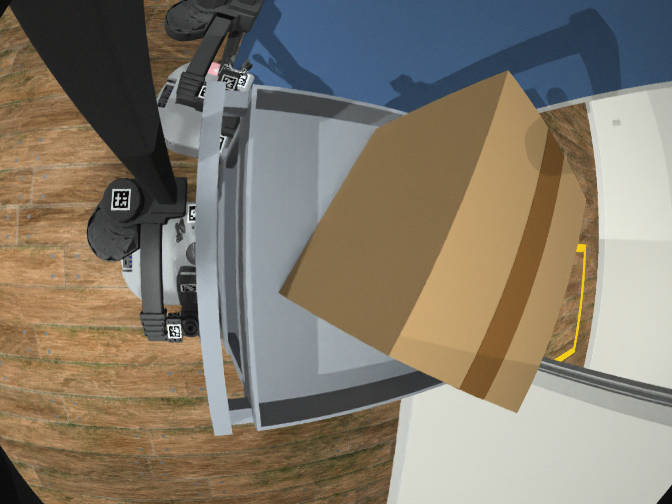

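Call:
{"name": "execute_actions", "arguments": {
  "actions": [
    {"r2":{"base":{"translate_m":0.6}},"r1":{"joints":{"head_pan_rad":-0.4,"head_tilt_rad":-0.9}}}
  ],
  "cameras": ["r1_nav_camera","r2_nav_camera"]
}}

Scene clock: 148.77 s.
r1.base_odometry: x=+0.470 y=+2.944 heading=-1.171 (m, m, rad; r1's odometry frame)
r1.turned_by_wheels: +0.000 (rad since the last result)
r1.turned_by_imu: +0.001 (rad since the last result)
r1.base_tilt: forward=+0.9 right=-2.5 (deg)
r1.lidar_m: 0.59 0.26 0.18 0.17 0.18 2.33 4.22 4.91 3.15 2.78 1.73 0.56
r1.head_depth_mm: 1235 1502 1866 1694 1425 1236 1093 / 1124 1325 1670 1037 1209 1213 1092 / 1013 870 963 1059 844 1168 1096 / 3311 735 704 888 1227 1213 1095 / 656 729 762 1068 1291 1234 1097 / 651 722 786 1013 1299 1235 1093 / 642 721 789 1376 1418 1175 822
r1.base_status: not commanded
r1.joint_positions: lift_m=+0.330 arm_m=+0.001 wrist_yaw_rad=+3.149 wrist_pitch_rad=-0.399 wrist_roll_rad=-0.016 gripper_m=+0.037 head_pan_rad=-0.407 head_tilt_rad=-0.903
r1.joint_status: all done
r1.motor_effort: left_wheel=+4(4) right_wheel=-3(3) lift_m=+24(24) arm_m=+0(0) wrist_yaw_rad=+1(0) wrist_pitch_rad=+9(9) wrist_roll_rad=+0(0) gripper_m=-1(0) head_pan_rad=+5(40) head_tilt_rad=+2(15) (%)
r1.hand_pose: x=-0.0230 y=+0.0809 z=+0.3468 quat_wxyz=(+0.137, +0.687, +0.144, +0.699) (m; r1's base frame)
r1.wrist_depth_mm: - - - 189 191 194 198 / - - - 206 207 211 215 / - - - 223 227 230 235 / 901 895 854 245 250 255 260 / 723 706 692 276 274 284 291 / 586 584 599 307 312 322 329 / 501 497 - - 360 369 383
r2.base_odometry: x=+2.999 y=+2.248 heading=+0.808 (m, m, rad; r2's odometry frame)
r2.turned_by_wheels: +0.000 (rad since the last result)
r2.turned_by_imu: -0.003 (rad since the last result)
r2.base_tilt: forward=-0.3 right=+0.2 (deg)
r2.lidar_m: - - 0.15 0.19 0.64 0.69 5.33 3.25 2.36 1.56 0.97 -
r2.head_depth_mm: 2113 1840 1637 919 1249 1208 1119 / 2081 1842 1629 1459 1274 1178 386 / 2102 1721 606 529 487 453 353 / 2106 297 369 519 492 451 350 / 2082 292 301 360 478 449 348 / 323 291 - 300 350 441 362 / 321 291 - - 310 446 1051
r2.base_status: done
r2.joint_positions: lift_m=+0.330 arm_m=-0.001 wrist_yaw_rad=+3.122 wrist_pitch_rad=-0.379 wrist_roll_rad=+0.003 gripper_m=+0.037 head_pan_rad=-0.006 head_tilt_rad=-1.090
r2.joint_status: not commanded
r2.on_its_own: right_wheel is at rest, and its effort (+20) is outside its rest range (-18 to +18)
r2.motor_effort: left_wheel=+15(93) right_wheel=+20(46) lift_m=+29(29) arm_m=-1(1) wrist_yaw_rad=-1(12) wrist_pitch_rad=+7(7) wrist_roll_rad=+0(0) gripper_m=+0(0) head_pan_rad=+3(2) head_tilt_rad=-5(6) (%)
r2.hand_pose: x=-0.0167 y=+0.0850 z=+0.3514 quat_wxyz=(+0.141, +0.696, +0.126, +0.692) (m; r2's base frame)
r2.wrist_depth_mm: 628 615 - 564 535 149 86 / 678 661 - 612 586 562 594 / 708 724 - 645 622 612 - / 615 751 - 712 662 655 909 / 601 710 - 726 470 473 482 / 585 581 593 598 418 417 419 / 505 504 - 509 336 354 358
pictures: r1_nav_camera (sideways: a quarter turn counterclockwise sets it upright), r2_nav_camera (sideways: a quarter turn counterclockwise sets it upright)
camera_calibration (this result's frames):
r1_nav_camera: T_world_to_cam=[[0.706752, -0.296169, 0.642483, -0.798173], [-0.376339, -0.92639, -0.0130575, 0.0729932], [0.599057, -0.232563, -0.766188, 0.952976], [0, 0, 0, 1]] pos_world=[0.0206932, 0.0528535, 1.24393]
r2_nav_camera: T_world_to_cam=[[0.906835, 0.0149791, 0.42122, -0.509467], [-0.000756967, -0.999309, 0.0371662, 0.00315821], [0.421486, -0.0340225, -0.906197, 1.13651], [0, 0, 0, 1]] pos_world=[-0.0170178, 0.0494542, 1.24438]
Images, in order (width x height): r1_nav_camera 672x504, r2_nav_camera 672x504.

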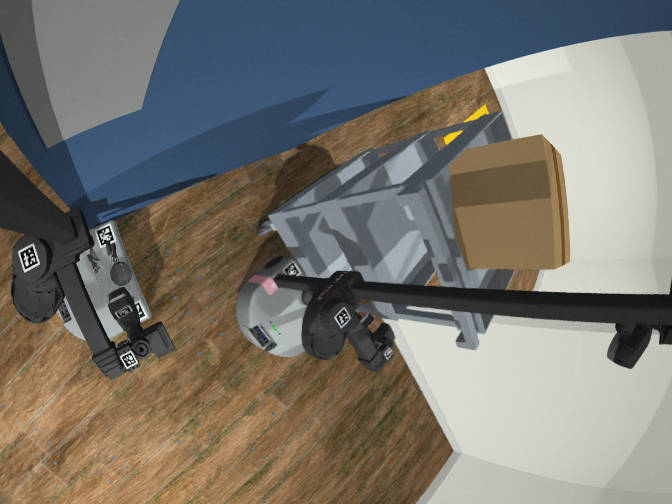

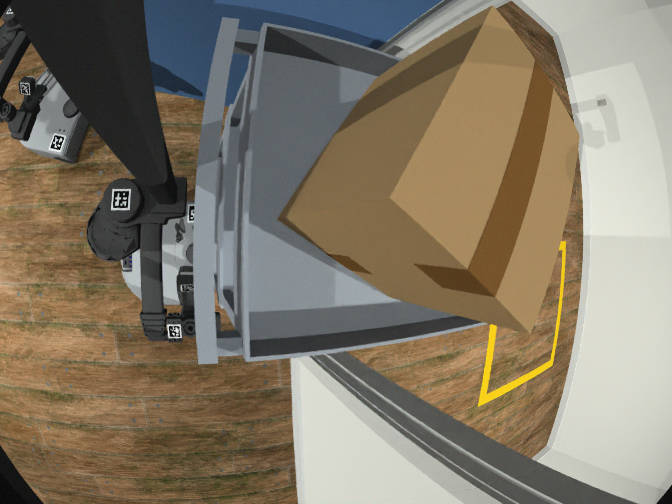

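Call:
{"name": "execute_actions", "arguments": {
  "actions": [
    {"r2":{"base":{"translate_m":0.35}}}
  ],
  "cameras": []
}}

Call:
{"name": "execute_actions", "arguments": {
  "actions": [
    {"r2":{"base":{"translate_m":-0.3}}}
  ],
  "cameras": []
}}

Call:
{"name": "execute_actions", "arguments": {
  "actions": [
    {"r2":{"base":{"rotate_rad":1.0}}}
  ],
  "cameras": []
}}

Call:
{"name": "execute_actions", "arguments": {
  "actions": [
    {"r2":{"base":{"translate_m":0.26}}}
  ],
  "cameras": []
}}

Call:
{"name": "execute_actions", "arguments": {
  "actions": [
    {"r2":{"base":{"rotate_rad":-1.1}}}
  ],
  "cameras": []
}}

Call:
{"name": "execute_actions", "arguments": {
  "actions": [
    {"r2":{"base":{"translate_m":0.75}}}
  ],
  "cameras": ["r1_nav_camera","r2_nav_camera"]
}}

Scene clock: 157.70 s.
r1.base_odometry: x=+0.470 y=+2.944 heading=-1.171 (m, m, rad; r1's odometry frame)
r1.turned_by_wheels: +0.000 (rad since the last result)
r1.turned_by_imu: +0.001 (rad since the last result)
r1.base_tilt: forward=+0.8 right=-2.4 (deg)
r1.lidar_m: 0.85 0.26 0.18 0.17 0.18 2.33 4.23 4.91 3.17 2.78 1.73 0.98
r1.head_depth_mm: 1243 1503 1886 1695 1432 1238 1089 / 1131 1353 1680 1685 1424 1234 1099 / 1091 1251 1481 1673 1428 1234 1097 / 3688 2612 1730 1397 1370 1240 1087 / 3536 1086 1210 1308 1365 1239 1098 / 755 891 1211 1532 1429 1230 1086 / 873 929 1295 1406 1436 1175 822
r1.base_status: not commanded
r1.joint_positions: lift_m=+0.330 arm_m=+0.001 wrist_yaw_rad=+3.149 wrist_pitch_rad=-0.399 wrist_roll_rad=-0.016 gripper_m=+0.037 head_pan_rad=-0.407 head_tilt_rad=-0.903
r1.joint_status: not commanded
r1.motor_effort: left_wheel=+4(4) right_wheel=-3(3) lift_m=+23(24) arm_m=+0(0) wrist_yaw_rad=+0(0) wrist_pitch_rad=+9(9) wrist_roll_rad=+0(0) gripper_m=-1(2) head_pan_rad=+5(5) head_tilt_rad=+2(1) (%)
r1.hand_pose: x=-0.0230 y=+0.0809 z=+0.3468 quat_wxyz=(+0.137, +0.687, +0.144, +0.699) (m; r1's base frame)
r1.wrist_depth_mm: - - - 189 191 194 197 / - - - 206 209 211 215 / - - - 224 227 231 235 / 897 884 847 246 249 255 260 / 716 703 692 275 274 285 291 / 589 585 595 306 313 321 328 / 502 499 - - 358 368 378
r2.base_odometry: x=+3.241 y=+2.501 heading=+0.808 (m, m, rad; r2's odometry frame)
r2.turned_by_wheels: +0.000 (rad since the last result)
r2.turned_by_imu: +0.003 (rad since the last result)
r2.base_tilt: forward=-0.5 right=+0.2 (deg)
r2.lidar_m: - - 0.15 0.19 0.57 0.91 5.73 3.21 2.35 0.35 0.35 -
r2.head_depth_mm: 2125 1837 1629 1474 1325 997 1101 / 2106 1833 1616 1450 1328 1208 1121 / 2092 1822 1616 1446 1303 1173 365 / 2087 680 595 535 493 451 351 / 2061 306 377 490 490 448 348 / 2059 289 307 370 469 448 362 / 2034 289 - 303 362 440 1084
r2.base_status: done
r2.joint_positions: lift_m=+0.330 arm_m=-0.001 wrist_yaw_rad=+3.122 wrist_pitch_rad=-0.379 wrist_roll_rad=+0.003 gripper_m=+0.037 head_pan_rad=-0.006 head_tilt_rad=-1.090
r2.joint_status: not commanded
r2.on_its_own: left_wheel is at rest, and its effort (+21) is outside its rest range (-18 to +18)
r2.motor_effort: left_wheel=+21(37) right_wheel=+14(28) lift_m=+29(28) arm_m=-1(1) wrist_yaw_rad=-1(1) wrist_pitch_rad=+7(7) wrist_roll_rad=+0(0) gripper_m=+0(0) head_pan_rad=+3(2) head_tilt_rad=-5(5) (%)
r2.hand_pose: x=-0.0167 y=+0.0850 z=+0.3514 quat_wxyz=(+0.141, +0.696, +0.126, +0.692) (m; r2's base frame)
r2.wrist_depth_mm: 584 554 - 525 530 149 86 / 627 602 - 561 600 - - / 676 651 - 601 - - - / 755 727 - 653 503 511 515 / 694 720 - 693 493 499 508 / 589 577 597 577 417 420 418 / 501 506 - 512 331 353 356
pictures: none
No camera images: the call's "cameras" was empty. Leave "cameras" out to get every camera's image.

Scene clock: 161.97 s.
r1.base_odometry: x=+0.470 y=+2.944 heading=-1.171 (m, m, rad; r1's odometry frame)
r1.turned_by_wheels: +0.000 (rad since the last result)
r1.turned_by_imu: +0.001 (rad since the last result)
r1.base_tilt: forward=+0.8 right=-2.4 (deg)
r1.lidar_m: 0.85 0.26 0.18 0.17 0.18 2.33 4.21 4.89 3.17 2.78 1.73 0.60
r1.head_depth_mm: 1239 1515 1895 1673 1434 1239 1090 / 1125 1346 1686 1565 1335 1236 1097 / 1092 1256 1516 987 1198 1195 1093 / 510 601 745 871 1225 1218 1096 / 3639 1082 1341 1548 1429 1236 1082 / 3343 987 1295 1524 1426 1230 1097 / 871 928 1302 1412 1425 1170 820
r1.base_status: not commanded
r1.joint_positions: lift_m=+0.330 arm_m=+0.001 wrist_yaw_rad=+3.149 wrist_pitch_rad=-0.399 wrist_roll_rad=-0.016 gripper_m=+0.037 head_pan_rad=-0.407 head_tilt_rad=-0.903
r1.joint_status: not commanded
r1.motor_effort: left_wheel=+4(4) right_wheel=-3(3) lift_m=+24(24) arm_m=+0(0) wrist_yaw_rad=+0(0) wrist_pitch_rad=+9(9) wrist_roll_rad=+0(0) gripper_m=-1(0) head_pan_rad=+5(5) head_tilt_rad=+1(1) (%)
r1.hand_pose: x=-0.0230 y=+0.0809 z=+0.3468 quat_wxyz=(+0.137, +0.687, +0.144, +0.699) (m; r1's base frame)
r1.wrist_depth_mm: - - - 189 192 194 198 / - - - 206 208 211 214 / - - - 224 227 232 234 / 907 893 845 247 250 254 259 / 710 706 699 276 274 285 289 / 586 581 601 308 314 321 331 / 503 501 - - 360 370 381
r2.base_odometry: x=+3.034 y=+2.284 heading=+0.808 (m, m, rad; r2's odometry frame)
r2.turned_by_wheels: +0.000 (rad since the last result)
r2.turned_by_imu: -0.001 (rad since the last result)
r2.base_tilt: forward=-0.4 right=+0.3 (deg)
r2.lidar_m: 0.35 0.36 0.49 0.57 0.63 0.72 5.41 3.25 2.35 1.35 0.48 0.49
r2.head_depth_mm: 2105 1859 1626 945 1066 1217 1125 / 2087 1838 1625 1449 1290 1205 1121 / 2089 1836 1622 1448 1314 1207 - / 811 679 586 732 1273 1191 - / 547 639 600 874 1184 1190 - / 467 539 570 876 1174 1195 1116 / 407 471 544 875 1162 1187 1099
r2.base_status: done
r2.joint_positions: lift_m=+0.330 arm_m=-0.001 wrist_yaw_rad=+3.121 wrist_pitch_rad=-0.379 wrist_roll_rad=+0.003 gripper_m=+0.037 head_pan_rad=-0.006 head_tilt_rad=-1.090
r2.joint_status: not commanded
r2.motor_effort: left_wheel=+1(10) right_wheel=+0(9) lift_m=+29(28) arm_m=-1(1) wrist_yaw_rad=-1(1) wrist_pitch_rad=+7(7) wrist_roll_rad=+0(0) gripper_m=+0(0) head_pan_rad=+3(3) head_tilt_rad=-5(5) (%)
r2.hand_pose: x=-0.0166 y=+0.0850 z=+0.3514 quat_wxyz=(+0.141, +0.696, +0.126, +0.692) (m; r2's base frame)
r2.wrist_depth_mm: 626 609 - 558 535 526 554 / 676 657 - 609 576 562 586 / 703 699 - 651 614 621 637 / 651 759 - 700 671 687 509 / 660 709 - 704 702 718 470 / 584 588 596 599 619 582 462 / 506 507 - 515 498 525 525
pictures: none
No camera images: the call's "cameras" was empty. Leave "cameras" out to get every camera's image.

Scene clock: 164.50 s.
r1.base_odometry: x=+0.470 y=+2.944 heading=-1.171 (m, m, rad; r1's odometry frame)
r1.turned_by_wheels: +0.000 (rad since the last result)
r1.turned_by_imu: +0.000 (rad since the last result)
r1.base_tilt: forward=+0.8 right=-2.5 (deg)
r1.lidar_m: 0.85 0.26 0.18 0.17 0.18 2.33 4.23 4.89 3.19 2.78 1.73 0.62
r1.head_depth_mm: 1231 1510 1877 1640 1423 1238 1093 / 531 610 1551 908 1344 1239 1090 / 1092 1248 1410 1047 1214 1238 1088 / 3722 2630 2070 1637 1372 1239 1095 / 3585 1085 1341 1559 1419 1234 1091 / 3399 985 1306 1531 1433 1231 1091 / 870 933 1296 1420 1429 1170 821
r1.base_status: not commanded
r1.joint_positions: lift_m=+0.330 arm_m=+0.001 wrist_yaw_rad=+3.149 wrist_pitch_rad=-0.399 wrist_roll_rad=-0.016 gripper_m=+0.037 head_pan_rad=-0.407 head_tilt_rad=-0.903
r1.joint_status: not commanded
r1.motor_effort: left_wheel=+4(4) right_wheel=-3(3) lift_m=+23(24) arm_m=+0(0) wrist_yaw_rad=+1(1) wrist_pitch_rad=+9(9) wrist_roll_rad=+0(0) gripper_m=-1(1) head_pan_rad=+5(4) head_tilt_rad=+1(1) (%)
r1.hand_pose: x=-0.0230 y=+0.0809 z=+0.3468 quat_wxyz=(+0.137, +0.687, +0.144, +0.699) (m; r1's base frame)
r1.wrist_depth_mm: - - - 189 192 195 197 / - - - 206 208 211 215 / - - - 224 228 229 235 / 891 883 851 246 250 255 259 / 717 703 690 276 275 284 291 / 592 590 601 309 313 321 329 / 500 497 - - 360 369 383
r2.base_odometry: x=+3.034 y=+2.284 heading=+1.808 (m, m, rad; r2's odometry frame)
r2.turned_by_wheels: +1.000 (rad since the last result)
r2.turned_by_imu: +1.015 (rad since the last result)
r2.base_tilt: forward=-0.4 right=+0.1 (deg)
r2.lidar_m: 0.47 0.57 0.62 0.72 5.44 3.34 2.39 1.62 0.48 0.48 0.35 0.36
r2.head_depth_mm: 2127 665 616 495 838 1179 1121 / 2103 664 543 905 1104 1184 1119 / 2093 615 731 936 1205 1205 - / 679 776 1111 1386 1314 1202 - / 606 718 900 1231 1314 1191 - / 556 661 824 1096 1300 1197 1112 / 531 628 769 995 1269 1191 1101
r2.base_status: done
r2.joint_positions: lift_m=+0.330 arm_m=-0.001 wrist_yaw_rad=+3.121 wrist_pitch_rad=-0.379 wrist_roll_rad=+0.003 gripper_m=+0.037 head_pan_rad=-0.006 head_tilt_rad=-1.090
r2.joint_status: not commanded
r2.motor_effort: left_wheel=-4(9) right_wheel=+3(8) lift_m=+29(29) arm_m=-1(1) wrist_yaw_rad=-1(1) wrist_pitch_rad=+7(7) wrist_roll_rad=+0(0) gripper_m=+0(0) head_pan_rad=+2(2) head_tilt_rad=-5(6) (%)
r2.hand_pose: x=-0.0166 y=+0.0850 z=+0.3514 quat_wxyz=(+0.141, +0.696, +0.126, +0.692) (m; r2's base frame)
r2.wrist_depth_mm: - - - - 785 643 513 / - - - - 893 660 530 / - - - 848 825 678 536 / 869 884 - 818 837 696 551 / 695 705 - 721 729 700 567 / 580 588 598 596 620 602 562 / 511 514 - 513 502 525 526
pictures: none
No camera images: the call's "cameras" was empty. Leave "cameras" out to get every camera's image.

Scene clock: 168.37 s.
r1.base_odometry: x=+0.470 y=+2.944 heading=-1.171 (m, m, rad; r1's odometry frame)
r1.turned_by_wheels: +0.000 (rad since the last result)
r1.turned_by_imu: +0.001 (rad since the last result)
r1.base_tilt: forward=+1.0 right=-2.4 (deg)
r1.lidar_m: 0.60 0.26 0.18 0.17 0.18 2.34 4.21 4.90 3.15 2.78 1.73 1.05
r1.head_depth_mm: 1235 1507 1875 1675 1433 1238 1092 / 1133 1350 1662 1677 1435 1231 1090 / 1093 1259 1514 1679 1436 1239 1092 / 3673 2607 2061 941 1271 1238 1089 / 3596 1036 1156 884 1218 1235 1091 / 494 607 1262 1487 1426 1248 1084 / 868 929 1298 1414 1427 1171 822
r1.base_status: not commanded
r1.joint_positions: lift_m=+0.330 arm_m=+0.001 wrist_yaw_rad=+3.149 wrist_pitch_rad=-0.399 wrist_roll_rad=-0.016 gripper_m=+0.037 head_pan_rad=-0.407 head_tilt_rad=-0.903
r1.joint_status: not commanded
r1.motor_effort: left_wheel=+4(4) right_wheel=-4(3) lift_m=+23(24) arm_m=+0(0) wrist_yaw_rad=+1(1) wrist_pitch_rad=+9(9) wrist_roll_rad=+0(0) gripper_m=-1(0) head_pan_rad=+5(5) head_tilt_rad=+1(1) (%)
r1.hand_pose: x=-0.0230 y=+0.0809 z=+0.3468 quat_wxyz=(+0.137, +0.687, +0.144, +0.699) (m; r1's base frame)
r1.wrist_depth_mm: - - - 188 192 194 198 / - - - 206 207 211 215 / - - - 223 227 231 235 / 908 878 855 245 248 254 260 / 715 696 688 276 274 284 290 / 589 585 598 307 316 321 329 / 502 497 - - 358 369 382
r2.base_odometry: x=+2.973 y=+2.537 heading=+1.808 (m, m, rad; r2's odometry frame)
r2.turned_by_wheels: +0.000 (rad since the last result)
r2.turned_by_imu: +0.001 (rad since the last result)
r2.base_tilt: forward=-0.4 right=+0.2 (deg)
r2.lidar_m: 0.33 0.33 0.36 0.54 5.59 3.69 2.62 0.92 0.31 0.22 0.21 0.21
r2.head_depth_mm: 2103 1848 1635 548 493 394 720 / 2102 1834 1623 537 442 732 1012 / 475 1774 1621 503 518 1093 - / 390 477 615 839 1279 1191 - / 354 412 516 679 1030 1198 - / 306 366 454 596 878 1192 1112 / 298 345 423 547 773 1165 1103
r2.base_status: done
r2.joint_positions: lift_m=+0.330 arm_m=-0.001 wrist_yaw_rad=+3.121 wrist_pitch_rad=-0.379 wrist_roll_rad=+0.003 gripper_m=+0.037 head_pan_rad=-0.006 head_tilt_rad=-1.090
r2.joint_status: not commanded
r2.motor_effort: left_wheel=-5(7) right_wheel=+3(9) lift_m=+28(28) arm_m=-1(1) wrist_yaw_rad=-1(1) wrist_pitch_rad=+6(7) wrist_roll_rad=+0(0) gripper_m=+0(0) head_pan_rad=+2(2) head_tilt_rad=-5(5) (%)
r2.hand_pose: x=-0.0166 y=+0.0850 z=+0.3514 quat_wxyz=(+0.141, +0.696, +0.126, +0.692) (m; r2's base frame)
r2.wrist_depth_mm: - - - 783 530 392 309 / - - - 868 551 407 320 / - - - 816 574 415 323 / 892 857 - 854 602 426 336 / 682 706 - 728 615 443 341 / 583 592 596 601 593 459 352 / 510 505 - 517 502 470 363
pictures: none
No camera images: the call's "cameras" was empty. Leave "cameras" out to get every camera's image.

Scene clock: 171.10 s.
r1.base_odometry: x=+0.470 y=+2.944 heading=-1.171 (m, m, rad; r1's odometry frame)
r1.turned_by_wheels: +0.000 (rad since the last result)
r1.turned_by_imu: +0.000 (rad since the last result)
r1.base_tilt: forward=+0.9 right=-2.5 (deg)
r1.lidar_m: 0.66 0.26 0.18 0.17 0.18 2.33 4.21 4.88 3.16 2.78 1.73 1.05
r1.head_depth_mm: 1237 1502 1897 1685 1440 1234 1089 / 1132 1352 1679 1698 1436 1247 1095 / 1091 1261 1501 1677 1433 1240 1096 / 3662 2606 2056 1594 1278 1210 1092 / 3583 1077 1348 1099 1205 1194 1091 / 3333 991 1304 1478 1171 1210 1090 / 872 930 1233 1123 1420 1174 820
r1.base_status: not commanded
r1.joint_positions: lift_m=+0.330 arm_m=+0.001 wrist_yaw_rad=+3.149 wrist_pitch_rad=-0.399 wrist_roll_rad=-0.016 gripper_m=+0.037 head_pan_rad=-0.407 head_tilt_rad=-0.903
r1.joint_status: not commanded
r1.motor_effort: left_wheel=+4(4) right_wheel=-3(3) lift_m=+24(24) arm_m=+0(0) wrist_yaw_rad=+1(1) wrist_pitch_rad=+9(9) wrist_roll_rad=+0(1) gripper_m=+0(1) head_pan_rad=+5(5) head_tilt_rad=+1(1) (%)
r1.hand_pose: x=-0.0230 y=+0.0809 z=+0.3468 quat_wxyz=(+0.137, +0.687, +0.144, +0.699) (m; r1's base frame)
r1.wrist_depth_mm: - - - 189 192 195 198 / - - - 206 208 211 214 / - - - 225 227 231 235 / 908 892 864 246 250 254 260 / 713 704 696 276 273 284 291 / 593 587 592 308 314 321 329 / 499 504 - - 359 374 380
r2.base_odometry: x=+2.973 y=+2.537 heading=+0.708 (m, m, rad; r2's odometry frame)
r2.turned_by_wheels: -1.100 (rad since the last result)
r2.turned_by_imu: -1.117 (rad since the last result)
r2.base_tilt: forward=-0.5 right=+0.1 (deg)
r2.lidar_m: 0.21 0.21 0.27 0.33 0.35 0.51 0.73 3.99 2.68 1.29 0.33 0.22
r2.head_depth_mm: 2052 1775 586 552 1281 1219 1119 / 337 459 601 549 734 1210 1123 / 330 306 401 535 518 1189 - / 327 324 409 527 493 1177 - / 325 344 442 533 472 1169 - / 324 366 481 537 448 1163 1112 / 333 392 527 535 434 1176 1086
r2.base_status: done
r2.joint_positions: lift_m=+0.330 arm_m=-0.001 wrist_yaw_rad=+3.121 wrist_pitch_rad=-0.379 wrist_roll_rad=+0.003 gripper_m=+0.037 head_pan_rad=-0.006 head_tilt_rad=-1.090
r2.joint_status: not commanded
r2.motor_effort: left_wheel=+4(10) right_wheel=-3(7) lift_m=+29(28) arm_m=-1(1) wrist_yaw_rad=-1(1) wrist_pitch_rad=+6(7) wrist_roll_rad=+0(0) gripper_m=+0(1) head_pan_rad=+3(3) head_tilt_rad=-5(5) (%)
r2.hand_pose: x=-0.0166 y=+0.0849 z=+0.3514 quat_wxyz=(+0.141, +0.696, +0.126, +0.692) (m; r2's base frame)
r2.wrist_depth_mm: 351 349 - 335 332 360 - / 376 374 - 360 355 391 - / 406 401 - 392 384 427 - / 448 439 - 424 418 474 264 / 491 486 - 462 459 546 277 / 549 540 528 512 545 577 337 / 501 503 - 512 497 495 346
pictures: none
No camera images: the call's "cameras" was empty. Leave "cameras" out to get every camera's image.

Scene clock: 179.57 s.
r1.base_odometry: x=+0.470 y=+2.944 heading=-1.171 (m, m, rad; r1's odometry frame)
r1.turned_by_wheels: +0.000 (rad since the last result)
r1.turned_by_imu: +0.001 (rad since the last result)
r1.base_tilt: forward=+0.9 right=-2.4 (deg)
r1.lidar_m: 0.85 0.26 0.18 0.17 0.18 2.33 4.20 4.89 3.17 2.78 1.73 1.24
r1.head_depth_mm: 1236 1513 1871 1686 1429 1241 1105 / 1125 1355 1671 1664 1425 1236 1090 / 1095 1261 1510 1669 1426 1235 1095 / 3692 2642 2058 1683 1432 1233 1100 / 3571 2632 2052 1696 1415 1233 1093 / 3450 2645 2055 1641 1437 1241 1094 / 3341 2649 1697 1588 1422 1172 824
r1.base_status: not commanded
r1.joint_positions: lift_m=+0.330 arm_m=+0.001 wrist_yaw_rad=+3.149 wrist_pitch_rad=-0.399 wrist_roll_rad=-0.016 gripper_m=+0.037 head_pan_rad=-0.407 head_tilt_rad=-0.903
r1.joint_status: not commanded
r1.motor_effort: left_wheel=+4(4) right_wheel=-4(4) lift_m=+24(24) arm_m=+0(0) wrist_yaw_rad=+1(1) wrist_pitch_rad=+8(9) wrist_roll_rad=+1(0) gripper_m=+1(1) head_pan_rad=+5(5) head_tilt_rad=+1(1) (%)
r1.hand_pose: x=-0.0230 y=+0.0809 z=+0.3468 quat_wxyz=(+0.137, +0.687, +0.144, +0.699) (m; r1's base frame)
r1.wrist_depth_mm: - - - 189 191 195 198 / - - - 206 208 211 214 / - - - 224 227 232 236 / 911 884 850 247 252 256 260 / 707 705 696 275 275 285 290 / 587 585 595 306 313 322 330 / 499 501 - - 361 370 380
r2.base_odometry: x=+3.542 y=+3.025 heading=+0.708 (m, m, rad; r2's odometry frame)
r2.turned_by_wheels: +0.000 (rad since the last result)
r2.turned_by_imu: +0.005 (rad since the last result)
r2.base_tilt: forward=-0.5 right=+0.1 (deg)
r2.lidar_m: - - 0.15 0.19 0.69 0.60 1.46 3.84 0.65 1.22 2.44 -
r2.head_depth_mm: 2108 1828 1624 1455 1327 1219 1129 / 2108 1835 1626 1448 1323 1211 1118 / 2084 1812 1614 1446 1323 1199 - / 2065 701 602 535 487 446 352 / 2032 339 415 517 491 449 349 / 2045 292 320 393 476 447 350 / 2016 290 - 315 385 442 370
r2.base_status: done
r2.joint_positions: lift_m=+0.330 arm_m=-0.001 wrist_yaw_rad=+3.122 wrist_pitch_rad=-0.379 wrist_roll_rad=+0.004 gripper_m=+0.037 head_pan_rad=-0.005 head_tilt_rad=-1.092
r2.joint_status: not commanded
r2.on_its_own: left_wheel is at rest, and its effort (+22) is outside its rest range (-18 to +18)
r2.motor_effort: left_wheel=+22(92) right_wheel=+13(38) lift_m=+26(28) arm_m=-1(1) wrist_yaw_rad=-1(22) wrist_pitch_rad=+6(7) wrist_roll_rad=-1(1) gripper_m=+0(0) head_pan_rad=+2(2) head_tilt_rad=-4(6) (%)
r2.hand_pose: x=-0.0167 y=+0.0851 z=+0.3516 quat_wxyz=(+0.141, +0.697, +0.126, +0.692) (m; r2's base frame)
r2.wrist_depth_mm: 610 915 - - - 148 86 / 607 938 - - - - - / 611 945 - - - - - / 603 854 - 908 512 525 529 / 578 716 - 728 498 500 501 / 560 582 596 581 423 412 421 / 495 503 - 514 334 354 357
pictures: r1_nav_camera (sideways: a quarter turn counterclockwise sets it upright), r2_nav_camera (sideways: a quarter turn counterclockwise sets it upright)
camera_calibration (this result's frames):
r1_nav_camera: T_world_to_cam=[[0.706748, -0.296163, 0.642491, -0.798183], [-0.376335, -0.926392, -0.0130573, 0.0729929], [0.599066, -0.232563, -0.766182, 0.952968], [0, 0, 0, 1]] pos_world=[0.0206934, 0.0528534, 1.24392]
r2_nav_camera: T_world_to_cam=[[0.907724, 0.0160701, 0.41926, -0.506919], [0.00053054, -0.999309, 0.0371546, 0.00316563], [0.419568, -0.0335036, -0.907106, 1.1377], [0, 0, 0, 1]] pos_world=[-0.0172017, 0.0494268, 1.24443]
Images, in order (width x height): r1_nav_camera 672x504, r2_nav_camera 672x504.

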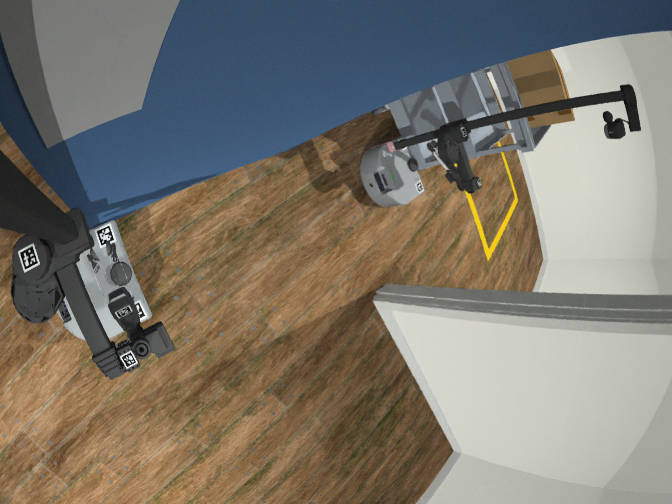

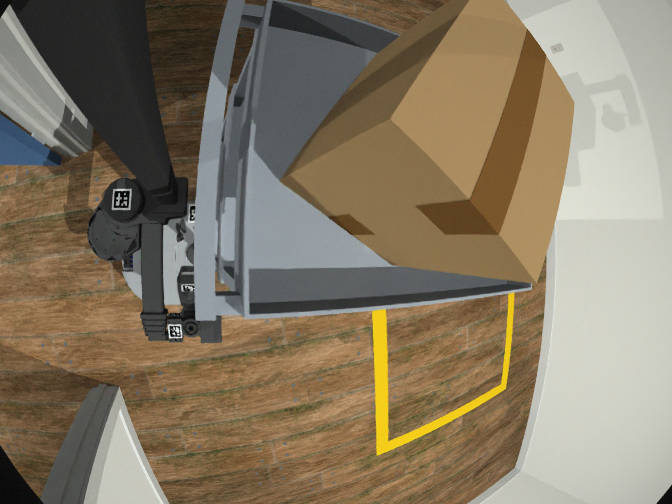

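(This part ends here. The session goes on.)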